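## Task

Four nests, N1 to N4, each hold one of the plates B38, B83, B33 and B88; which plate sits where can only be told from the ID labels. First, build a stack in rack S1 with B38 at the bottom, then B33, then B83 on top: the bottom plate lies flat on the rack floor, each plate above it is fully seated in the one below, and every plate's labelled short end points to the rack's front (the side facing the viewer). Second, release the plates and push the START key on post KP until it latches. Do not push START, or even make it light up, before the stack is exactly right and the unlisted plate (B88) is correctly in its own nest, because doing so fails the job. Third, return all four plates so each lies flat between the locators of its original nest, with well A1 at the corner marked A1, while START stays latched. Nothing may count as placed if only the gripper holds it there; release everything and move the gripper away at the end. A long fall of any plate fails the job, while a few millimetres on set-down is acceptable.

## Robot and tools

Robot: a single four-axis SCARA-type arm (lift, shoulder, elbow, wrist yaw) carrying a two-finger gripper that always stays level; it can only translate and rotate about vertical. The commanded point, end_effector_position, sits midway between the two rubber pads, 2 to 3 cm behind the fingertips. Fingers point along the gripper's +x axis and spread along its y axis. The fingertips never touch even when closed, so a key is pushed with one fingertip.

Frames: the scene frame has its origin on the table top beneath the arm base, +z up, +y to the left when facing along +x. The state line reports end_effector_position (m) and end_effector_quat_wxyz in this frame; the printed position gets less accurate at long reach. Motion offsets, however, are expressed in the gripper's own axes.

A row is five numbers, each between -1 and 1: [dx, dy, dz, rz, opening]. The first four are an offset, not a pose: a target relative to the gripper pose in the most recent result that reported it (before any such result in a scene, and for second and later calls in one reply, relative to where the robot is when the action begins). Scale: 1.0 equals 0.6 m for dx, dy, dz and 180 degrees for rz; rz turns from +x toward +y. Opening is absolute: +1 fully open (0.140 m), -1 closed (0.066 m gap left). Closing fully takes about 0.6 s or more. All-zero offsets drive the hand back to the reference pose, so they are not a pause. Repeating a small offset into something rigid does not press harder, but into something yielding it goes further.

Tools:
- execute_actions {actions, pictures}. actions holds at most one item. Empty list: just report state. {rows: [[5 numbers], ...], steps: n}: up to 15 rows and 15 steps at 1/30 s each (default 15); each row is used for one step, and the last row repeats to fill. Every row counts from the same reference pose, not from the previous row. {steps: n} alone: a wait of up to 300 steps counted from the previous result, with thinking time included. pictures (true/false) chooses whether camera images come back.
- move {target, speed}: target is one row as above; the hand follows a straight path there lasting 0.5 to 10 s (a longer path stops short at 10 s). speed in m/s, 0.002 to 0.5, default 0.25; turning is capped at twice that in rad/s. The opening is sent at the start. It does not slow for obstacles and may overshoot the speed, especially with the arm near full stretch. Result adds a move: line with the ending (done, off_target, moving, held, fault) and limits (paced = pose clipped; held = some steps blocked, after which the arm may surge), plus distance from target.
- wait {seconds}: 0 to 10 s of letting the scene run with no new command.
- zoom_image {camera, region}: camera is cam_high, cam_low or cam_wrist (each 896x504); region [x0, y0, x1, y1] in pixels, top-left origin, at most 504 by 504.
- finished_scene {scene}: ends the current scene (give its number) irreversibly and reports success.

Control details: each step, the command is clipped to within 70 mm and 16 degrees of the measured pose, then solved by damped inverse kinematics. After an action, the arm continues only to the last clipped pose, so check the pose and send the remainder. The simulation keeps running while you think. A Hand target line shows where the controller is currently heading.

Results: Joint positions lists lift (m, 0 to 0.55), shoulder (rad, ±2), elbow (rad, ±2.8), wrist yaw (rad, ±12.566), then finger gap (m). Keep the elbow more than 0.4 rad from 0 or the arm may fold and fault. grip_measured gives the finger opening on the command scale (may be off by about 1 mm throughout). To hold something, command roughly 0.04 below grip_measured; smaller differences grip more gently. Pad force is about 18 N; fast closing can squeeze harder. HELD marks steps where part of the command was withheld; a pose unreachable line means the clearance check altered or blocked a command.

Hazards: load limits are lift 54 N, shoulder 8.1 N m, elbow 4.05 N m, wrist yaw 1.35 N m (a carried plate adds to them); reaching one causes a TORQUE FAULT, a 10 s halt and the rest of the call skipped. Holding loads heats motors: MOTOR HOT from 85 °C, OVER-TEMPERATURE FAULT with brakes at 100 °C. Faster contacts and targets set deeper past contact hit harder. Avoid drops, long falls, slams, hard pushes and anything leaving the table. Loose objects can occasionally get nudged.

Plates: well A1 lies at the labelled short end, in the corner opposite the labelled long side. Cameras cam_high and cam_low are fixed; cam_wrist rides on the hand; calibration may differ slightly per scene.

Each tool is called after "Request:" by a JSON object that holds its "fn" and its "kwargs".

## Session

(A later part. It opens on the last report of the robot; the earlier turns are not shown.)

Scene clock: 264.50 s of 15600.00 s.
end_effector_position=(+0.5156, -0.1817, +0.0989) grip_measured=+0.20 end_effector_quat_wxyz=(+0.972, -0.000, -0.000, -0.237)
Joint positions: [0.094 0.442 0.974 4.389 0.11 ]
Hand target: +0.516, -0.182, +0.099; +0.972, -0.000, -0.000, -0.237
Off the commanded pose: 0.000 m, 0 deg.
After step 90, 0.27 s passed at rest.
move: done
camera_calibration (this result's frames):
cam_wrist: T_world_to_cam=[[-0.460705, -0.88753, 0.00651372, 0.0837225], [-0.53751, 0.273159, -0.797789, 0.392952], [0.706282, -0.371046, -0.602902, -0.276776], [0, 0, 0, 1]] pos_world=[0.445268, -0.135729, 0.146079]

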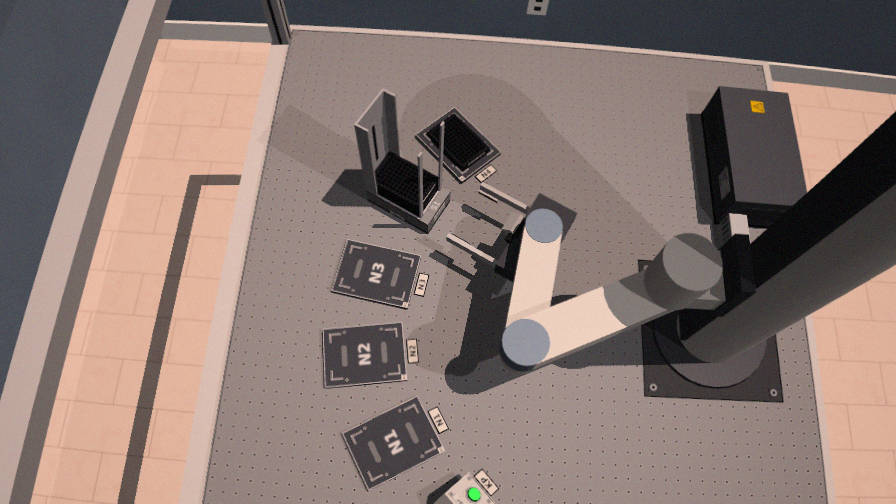

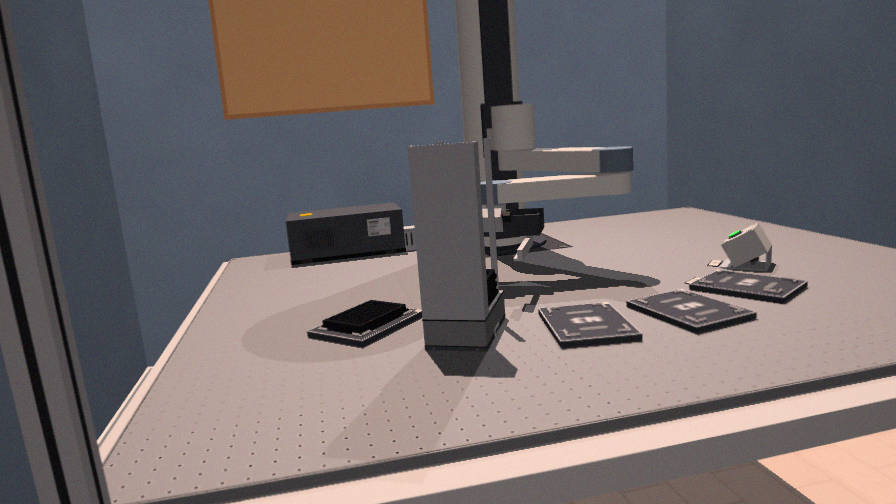

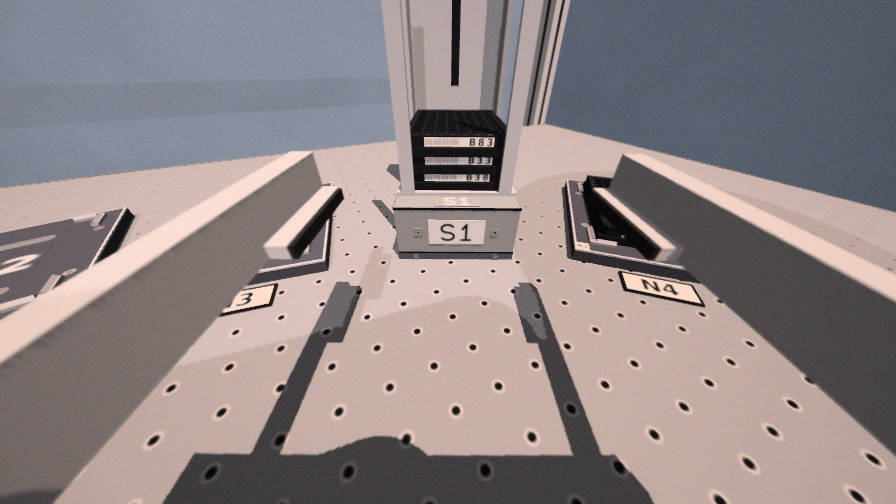

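Request:
{"fn": "move", "kwargs": {"target": [0.2828,0.0006,0,0,0.2]}}

Request:
{"fn": "move", "kwargs": {"target": [0,0,0,0,-0.63]}}

Request:
{"fn": "move", "kwargs": {"target": [0,0,0.402,0,-0.63], "speed": 0.12}}

Request:
{"fn": "move", "kwargs": {"target": [-0.0768,0.3072,0,0.098,-0.63]}}

Request:
{"fn": "move", "kwargs": {"target": [0,0,-0.48,0,-0.63]}}

Scene clock: 273.37 s of 15600.00 s.
end_effector_position=(+0.6664, -0.2593, +0.0989) grip_measured=+0.20 end_effector_quat_wxyz=(+0.972, -0.000, -0.000, -0.237)
Joint positions: [0.094 0.101 1.848 3.857 0.11 ]
Hand target: +0.666, -0.259, +0.099; +0.972, -0.000, -0.000, -0.237
Off the commanded pose: 0.000 m, 0 deg.
After step 90, 4.73 s passed at rest.
move: done
camera_calibration (this result's frames):
cam_wrist: T_world_to_cam=[[-0.460586, -0.887591, 0.00651372, 0.0841955], [-0.537547, 0.273087, -0.797789, 0.49527], [0.706331, -0.370952, -0.602902, -0.412135], [0, 0, 0, 1]] pos_world=[0.596114, -0.213403, 0.146095]

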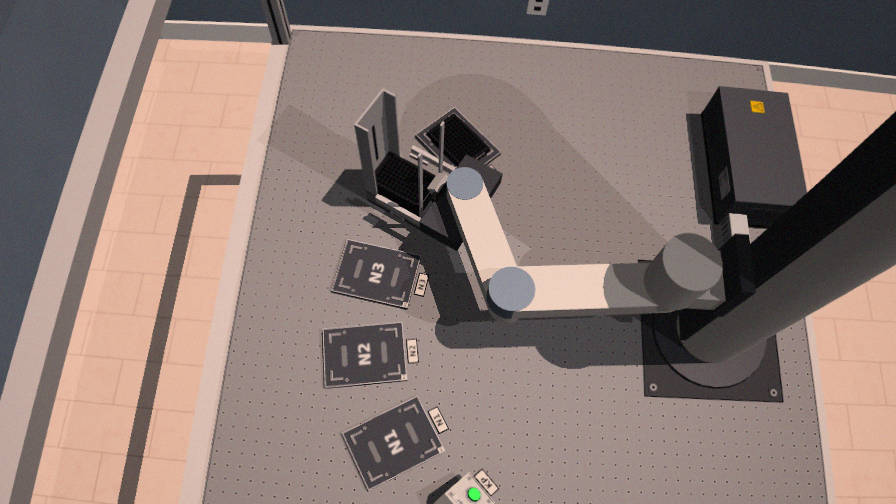

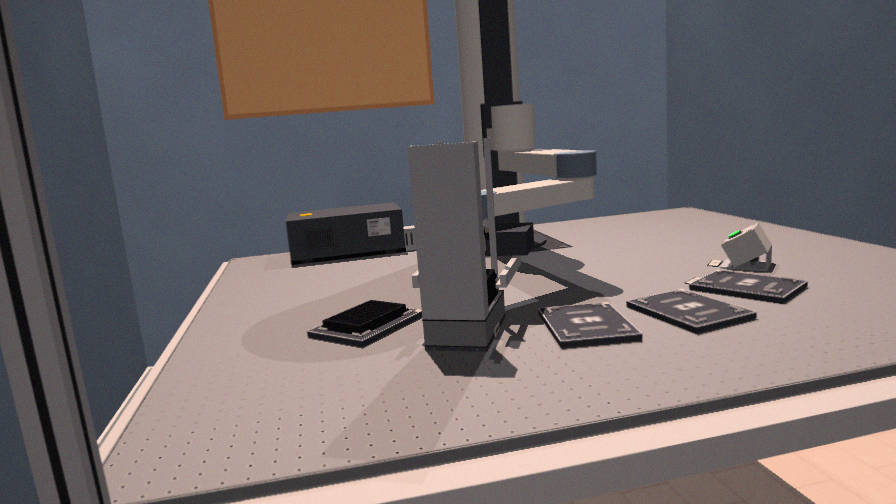

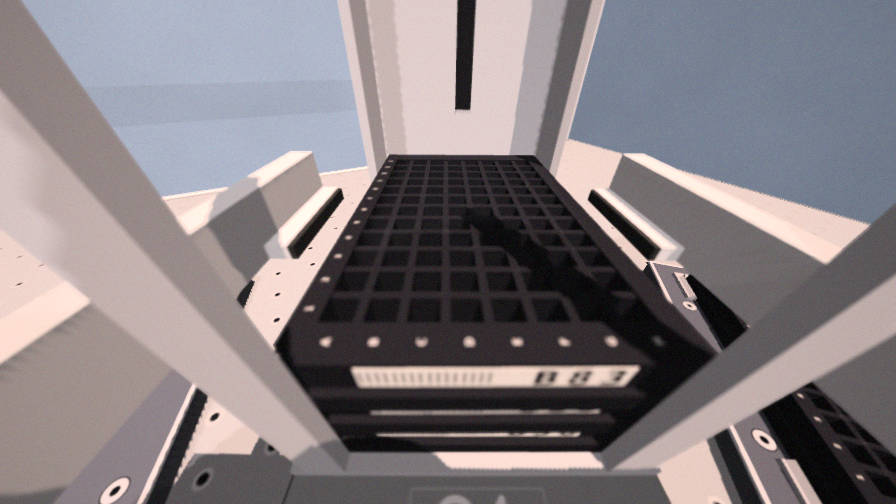

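Scene clock: 273.87 s of 15600.00 s.
end_effector_position=(+0.6665, -0.2593, +0.0989) grip_measured=-0.57 end_effector_quat_wxyz=(+0.972, -0.000, -0.000, -0.236)
Joint positions: [0.094 0.101 1.848 3.857 0.082]
Hand target: +0.666, -0.259, +0.099; +0.972, -0.000, -0.000, -0.237
Off the commanded pose: 0.000 m, 0 deg.
move: done
camera_calibration (this result's frames):
cam_wrist: T_world_to_cam=[[-0.460174, -0.887805, 0.00651372, 0.0839606], [-0.537674, 0.272838, -0.797789, 0.495299], [0.706504, -0.370624, -0.602902, -0.412176], [0, 0, 0, 1]] pos_world=[0.59615, -0.213358, 0.146095]

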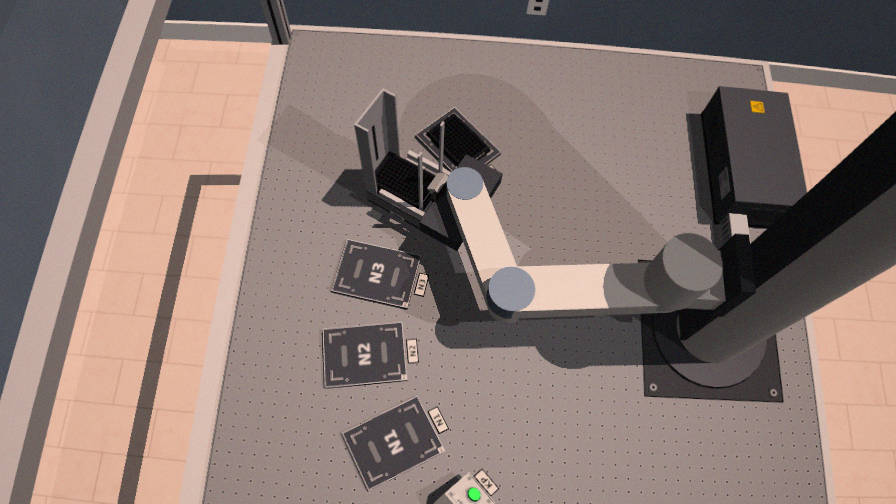

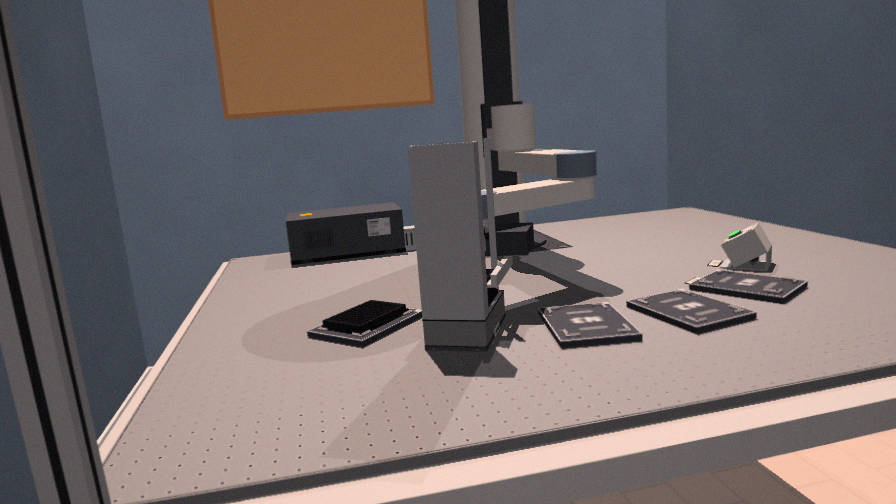

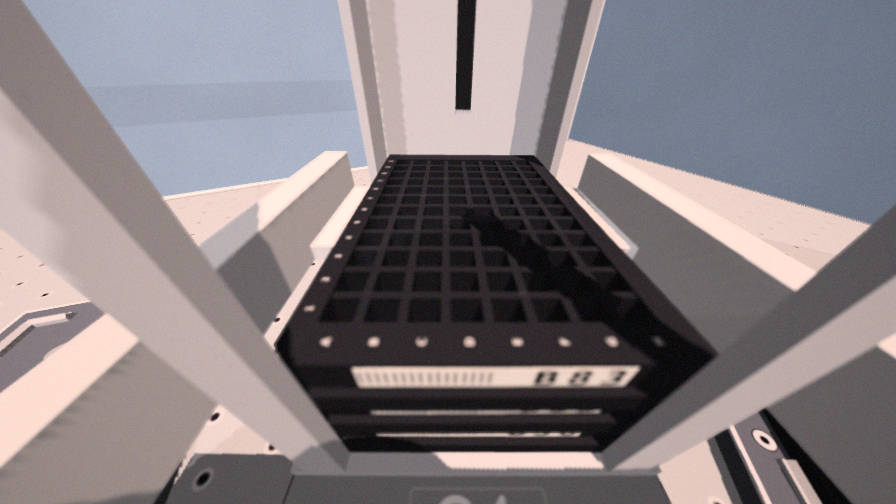

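Scene clock: 276.20 s of 15600.00 s.
end_effector_position=(+0.6665, -0.2593, +0.3401) grip_measured=-0.57 end_effector_quat_wxyz=(+0.972, -0.000, -0.000, -0.236)
Joint positions: [0.335 0.101 1.848 3.857 0.082]
Hand target: +0.666, -0.259, +0.340; +0.972, -0.000, -0.000, -0.236
Off the commanded pose: 0.000 m, 0 deg.
move: done
camera_calibration (this result's frames):
cam_wrist: T_world_to_cam=[[-0.460138, -0.887823, 0.00651372, 0.0823739], [-0.537684, 0.272816, -0.797789, 0.687774], [0.706518, -0.370595, -0.602902, -0.26673], [0, 0, 0, 1]] pos_world=[0.596159, -0.213351, 0.38735]

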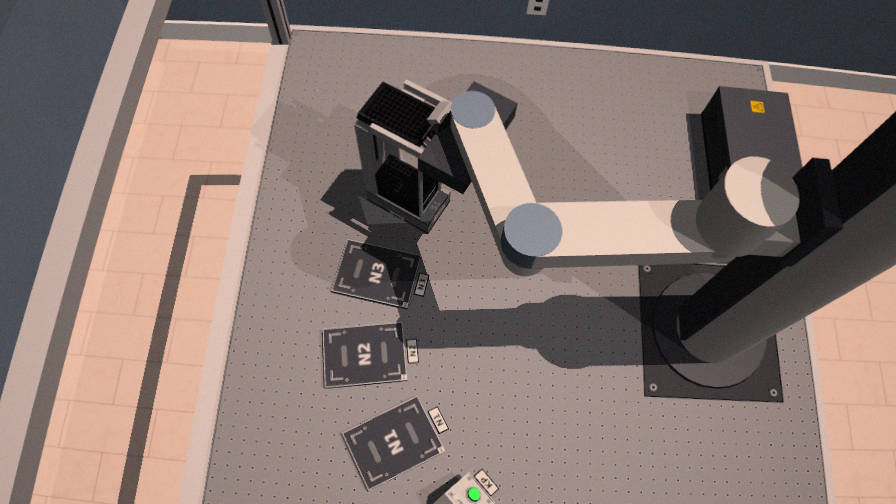

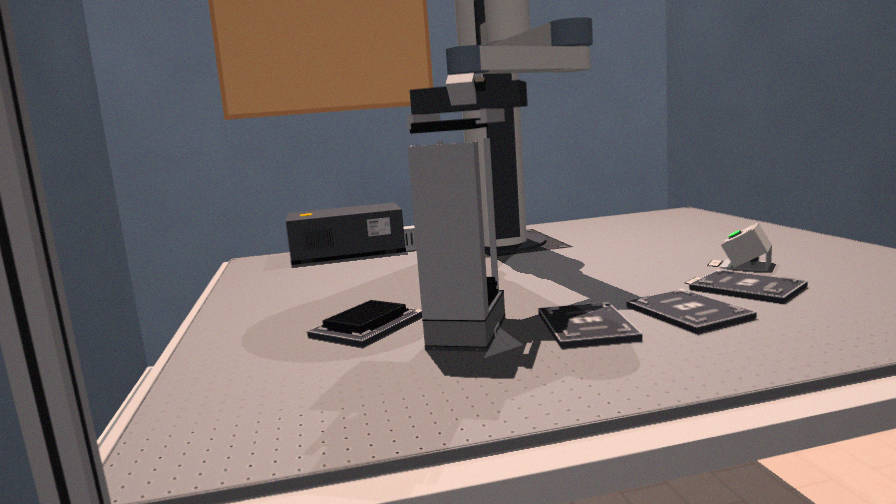

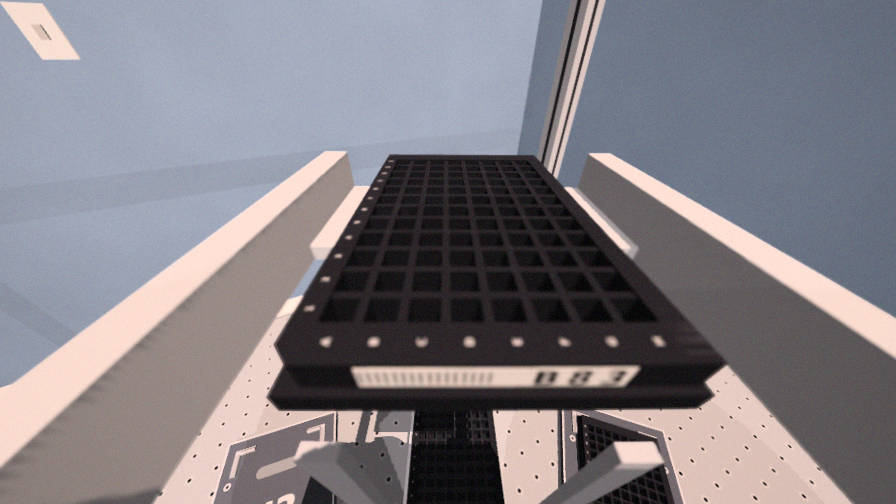

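Scene clock: 277.30 s of 15600.00 s.
end_effector_position=(+0.7102, -0.0741, +0.3401) grip_measured=-0.57 end_effector_quat_wxyz=(+0.996, -0.000, -0.000, -0.084)
Joint positions: [0.335 0.504 1.753 3.858 0.082]
Hand target: +0.710, -0.074, +0.340; +0.996, -0.000, -0.000, -0.085
Off the commanded pose: 0.000 m, 0 deg.
move: done
camera_calibration (this result's frames):
cam_wrist: T_world_to_cam=[[-0.16888, -0.985615, 0.00651372, 0.0527436], [-0.595132, 0.0967004, -0.797789, 0.68852], [0.785683, -0.138607, -0.602902, -0.268038], [0, 0, 0, 1]] pos_world=[0.62926, -0.0517472, 0.387349]

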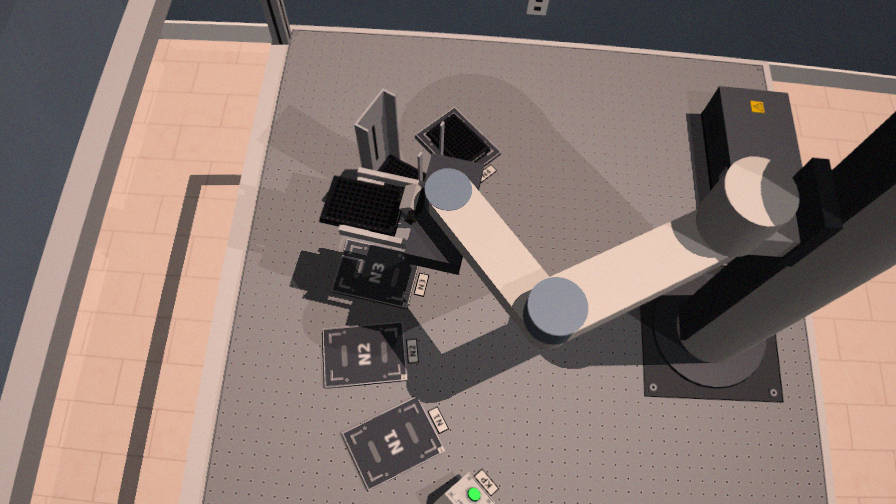

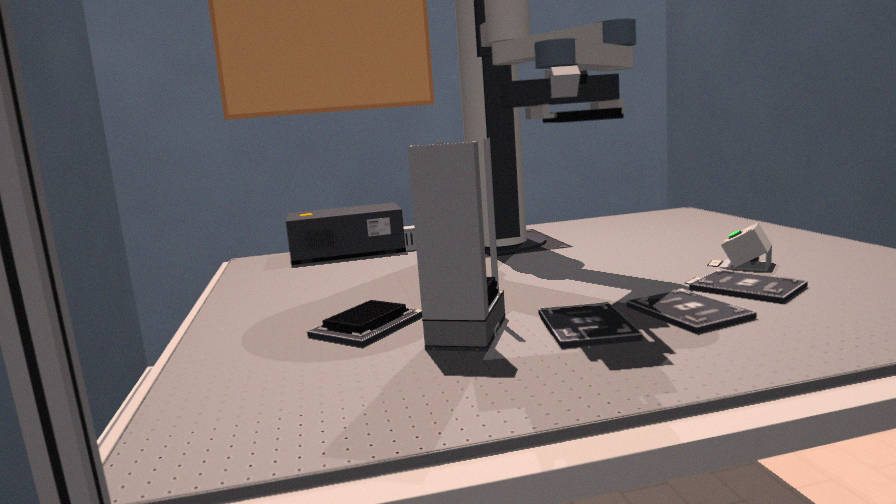

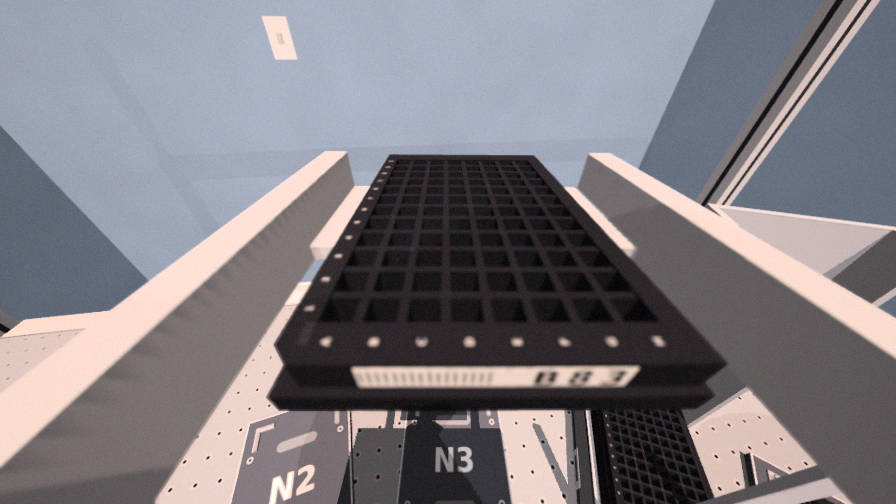

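Scene clock: 278.87 s of 15600.00 s.
end_effector_position=(+0.7102, -0.0741, +0.0521) grip_measured=-0.57 end_effector_quat_wxyz=(+0.996, -0.000, -0.000, -0.084)
Joint positions: [0.047 0.504 1.753 3.858 0.082]
Hand target: +0.710, -0.074, +0.052; +0.996, -0.000, -0.000, -0.084
Off the commanded pose: 0.000 m, 0 deg.
move: done
camera_calibration (this result's frames):
cam_wrist: T_world_to_cam=[[-0.168906, -0.985611, 0.00651372, 0.0546325], [-0.59513, 0.0967162, -0.797789, 0.458689], [0.785679, -0.138628, -0.602902, -0.441716], [0, 0, 0, 1]] pos_world=[0.629255, -0.0517505, 0.0992697]

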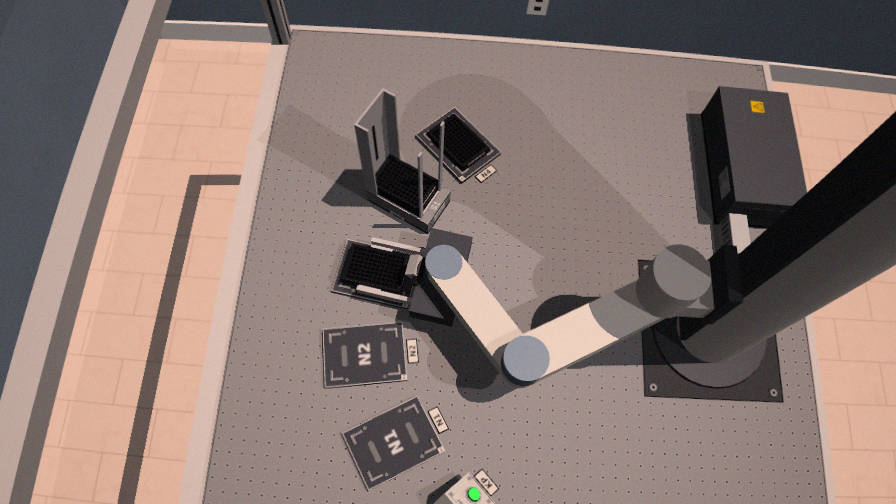

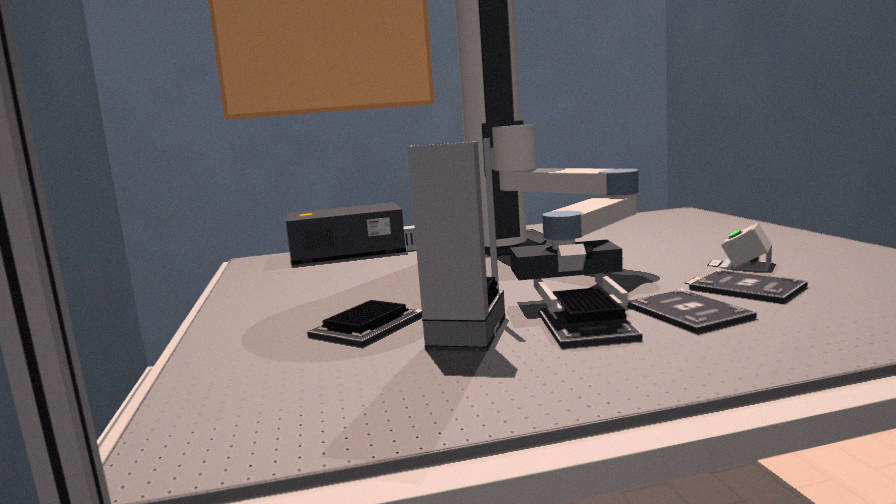

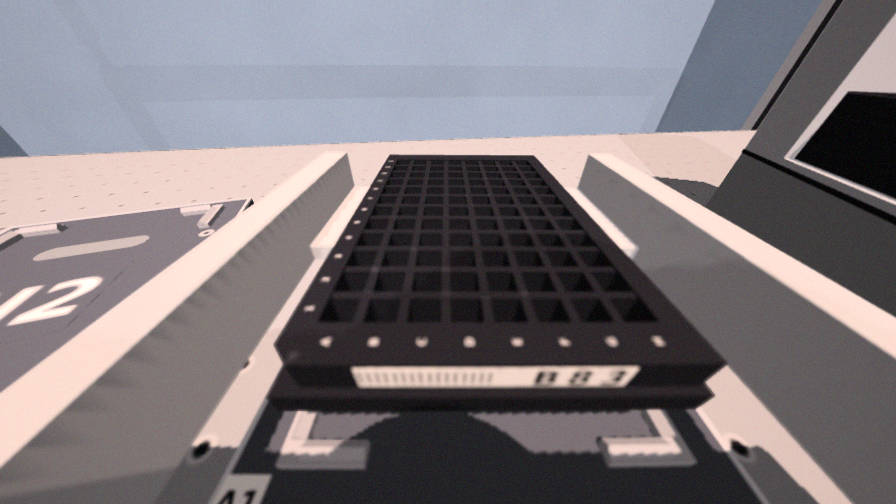

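Request:
{"fn": "move", "kwargs": {"target": [0,-0.0006,-0.0285,0,-0.63], "speed": 0.03}}

Request:
{"fn": "move", "kwargs": {"target": [0,0,0,0,-0.1]}}

Request:
{"fn": "move", "kwargs": {"target": [-0.283,0,0.085,0,0.2]}}

Request:
{"fn": "move", "kwargs": {"target": [-0.007,-0.229,0,-0.0983,0.2]}}

Scene clock: 283.63 s of 15600.00 s.
end_effector_position=(+0.7101, -0.0745, +0.0349) grip_measured=-0.57 end_effector_quat_wxyz=(+0.996, -0.000, -0.000, -0.084)
Joint positions: [0.03  0.503 1.753 3.859 0.082]
Hand target: +0.710, -0.074, +0.035; +0.996, -0.000, -0.000, -0.084
Off the commanded pose: 0.000 m, 0 deg.
After step 90, 0.97 s passed at rest.
move: done
camera_calibration (this result's frames):
cam_wrist: T_world_to_cam=[[-0.169, -0.985595, 0.00651372, 0.0544972], [-0.59512, 0.0967728, -0.797789, 0.444981], [0.785666, -0.138703, -0.602902, -0.452073], [0, 0, 0, 1]] pos_world=[0.629206, -0.0520537, 0.0820902]

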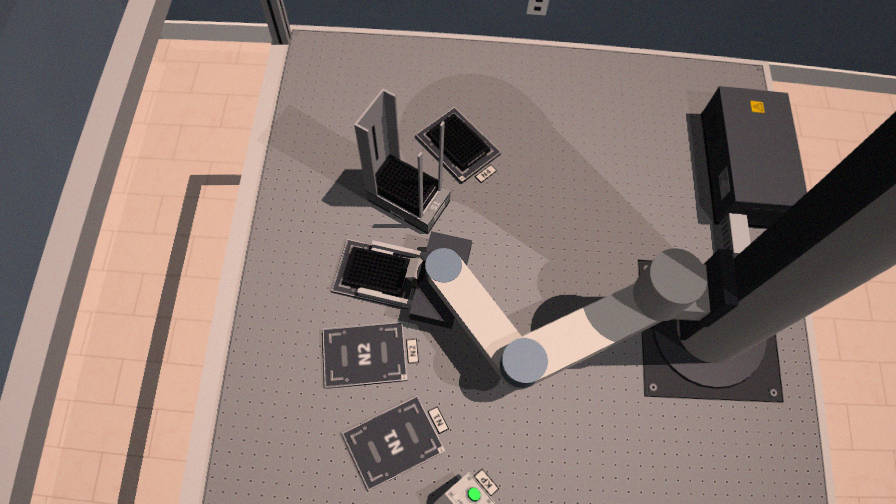

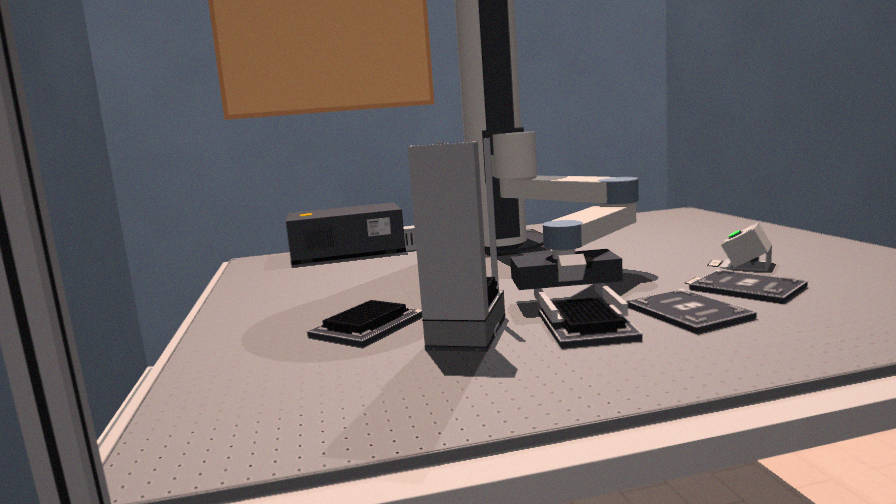

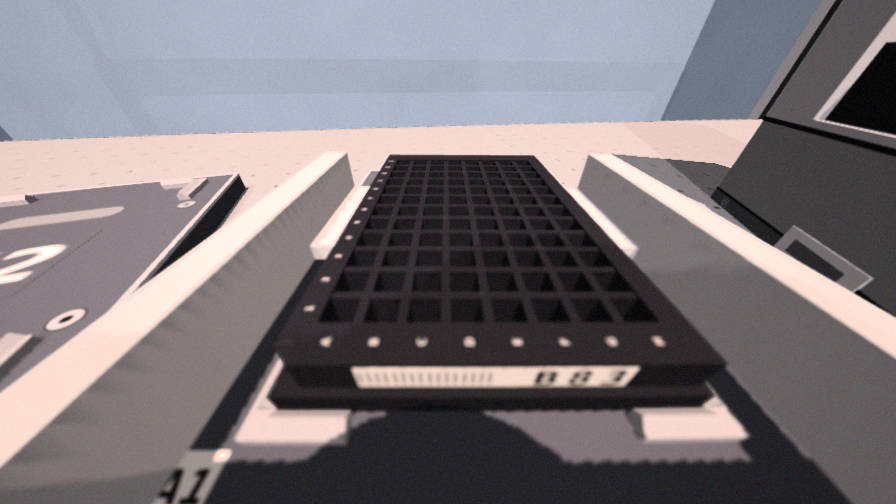

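Scene clock: 284.13 s of 15600.00 s.
end_effector_position=(+0.7101, -0.0744, +0.0349) grip_measured=-0.10 end_effector_quat_wxyz=(+0.996, -0.000, -0.000, -0.084)
Joint positions: [0.03  0.503 1.753 3.859 0.099]
Hand target: +0.710, -0.074, +0.035; +0.996, -0.000, -0.000, -0.084
Off the commanded pose: 0.000 m, 0 deg.
move: done
camera_calibration (this result's frames):
cam_wrist: T_world_to_cam=[[-0.168993, -0.985596, 0.00651372, 0.0544941], [-0.595121, 0.0967689, -0.797789, 0.444981], [0.785667, -0.138698, -0.602902, -0.452074], [0, 0, 0, 1]] pos_world=[0.629206, -0.0520527, 0.0820902]

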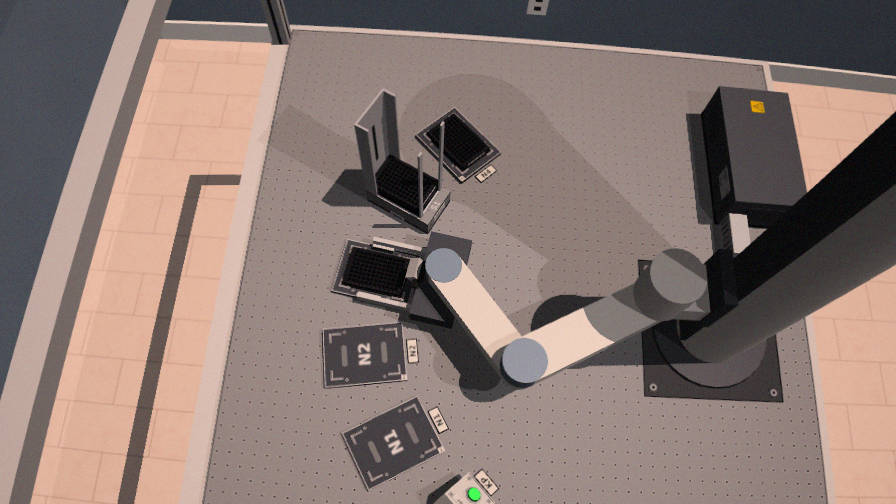

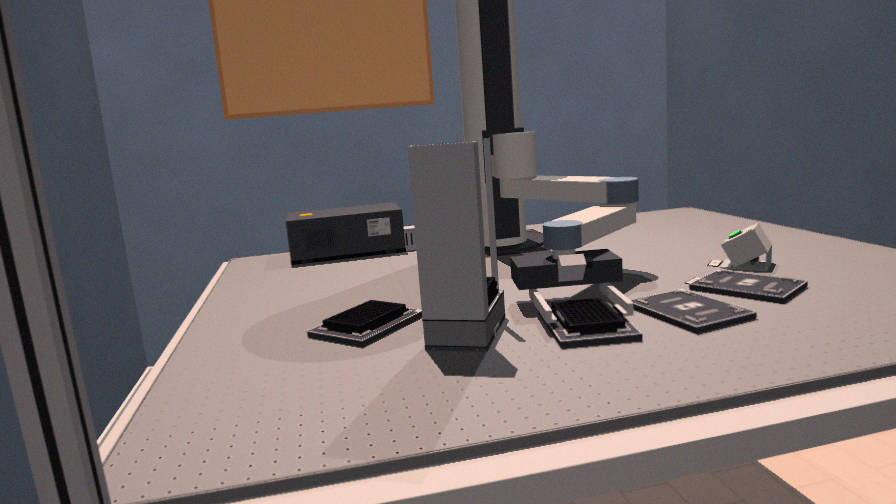

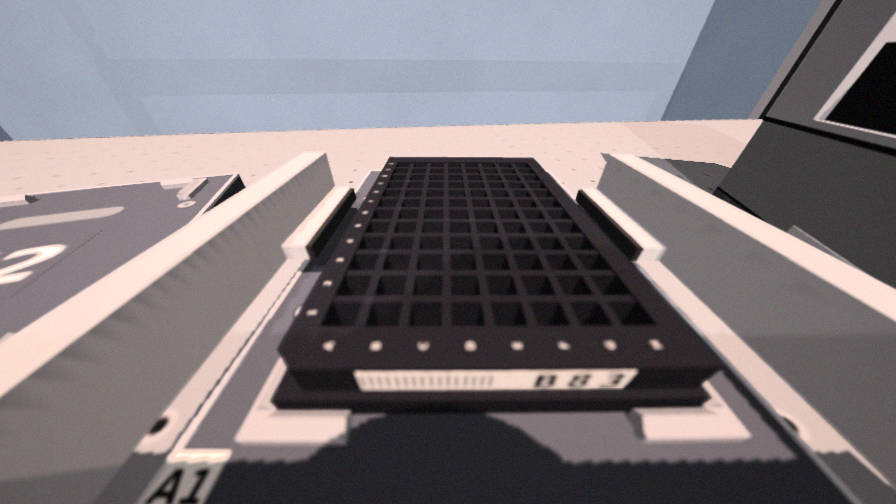

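Scene clock: 285.23 s of 15600.00 s.
end_effector_position=(+0.5427, -0.0460, +0.0860) grip_measured=+0.20 end_effector_quat_wxyz=(+0.996, -0.000, -0.000, -0.084)
Joint positions: [0.081 0.863 0.908 4.343 0.11 ]
Hand target: +0.543, -0.046, +0.086; +0.996, -0.000, -0.000, -0.084
Off the commanded pose: 0.000 m, 0 deg.
move: done
camera_calibration (this result's frames):
cam_wrist: T_world_to_cam=[[-0.169156, -0.985568, 0.00651372, 0.0540241], [-0.595105, 0.0968672, -0.797789, 0.383329], [0.785644, -0.138827, -0.602902, -0.285796], [0, 0, 0, 1]] pos_world=[0.461794, -0.0235639, 0.133157]

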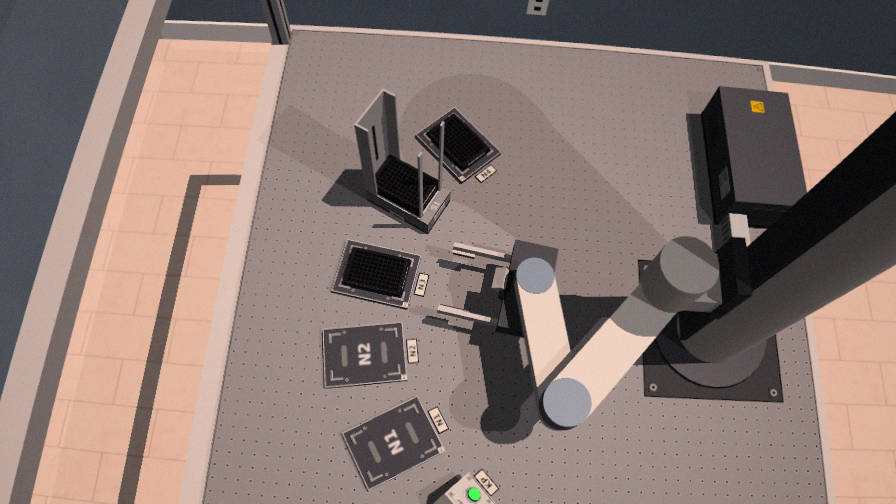

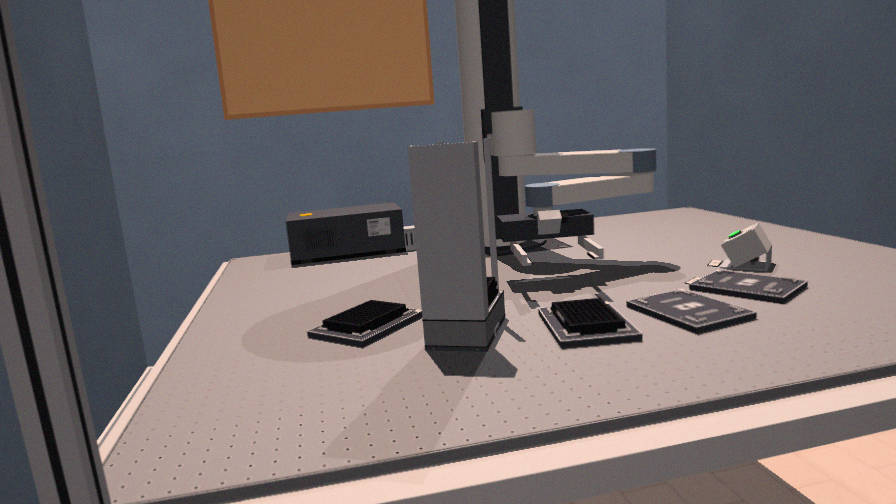

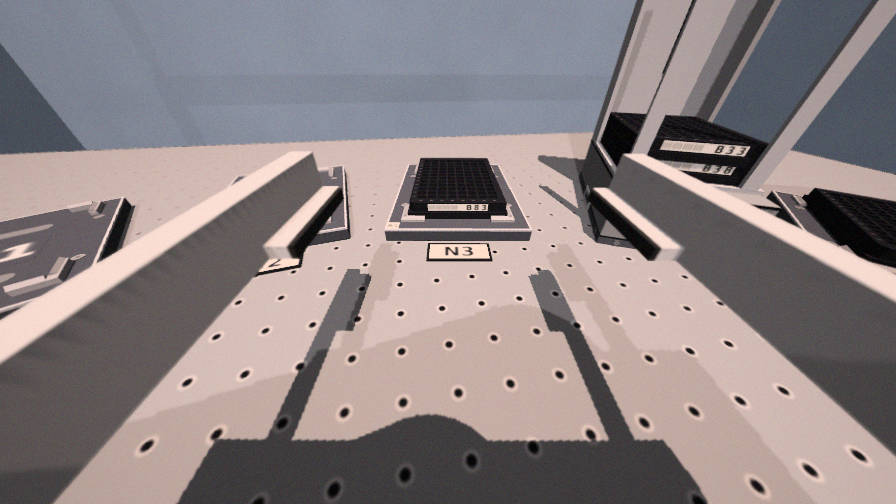

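Scene clock: 286.27 s of 15600.00 s.
end_effector_position=(+0.5155, -0.1808, +0.0860) grip_measured=+0.20 end_effector_quat_wxyz=(+0.972, -0.000, -0.000, -0.237)
Joint positions: [0.081 0.446 0.972 4.387 0.11 ]
Hand target: +0.516, -0.181, +0.086; +0.972, -0.000, -0.000, -0.237
Off the commanded pose: 0.000 m, 0 deg.
move: done
camera_calibration (this result's frames):
cam_wrist: T_world_to_cam=[[-0.460834, -0.887463, 0.00651372, 0.0846231], [-0.53747, 0.273237, -0.797789, 0.382346], [0.706228, -0.371149, -0.602902, -0.284165], [0, 0, 0, 1]] pos_world=[0.445182, -0.134839, 0.133157]

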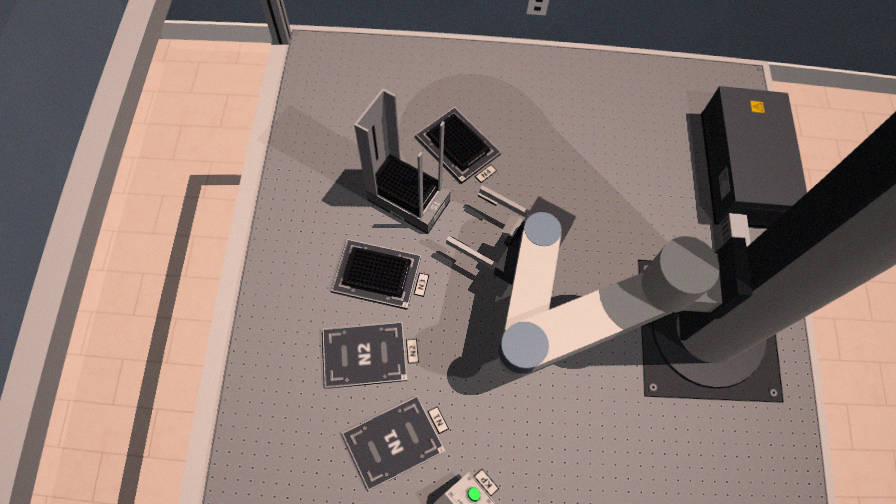

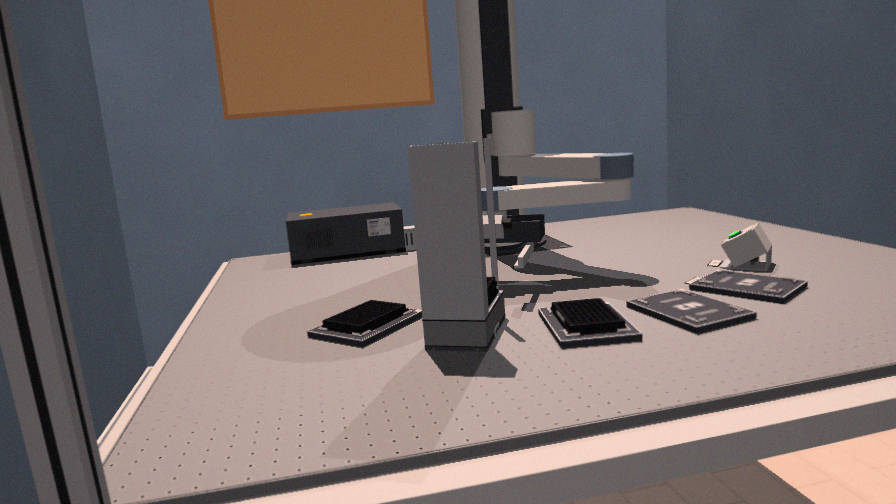

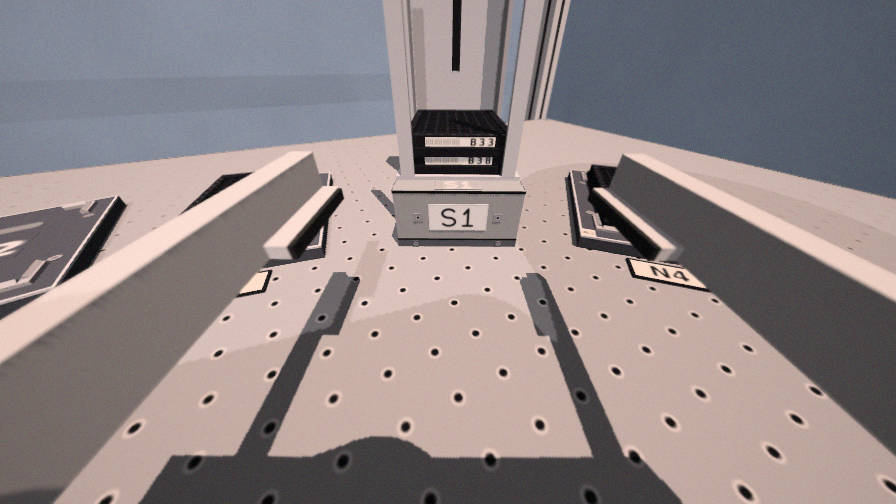

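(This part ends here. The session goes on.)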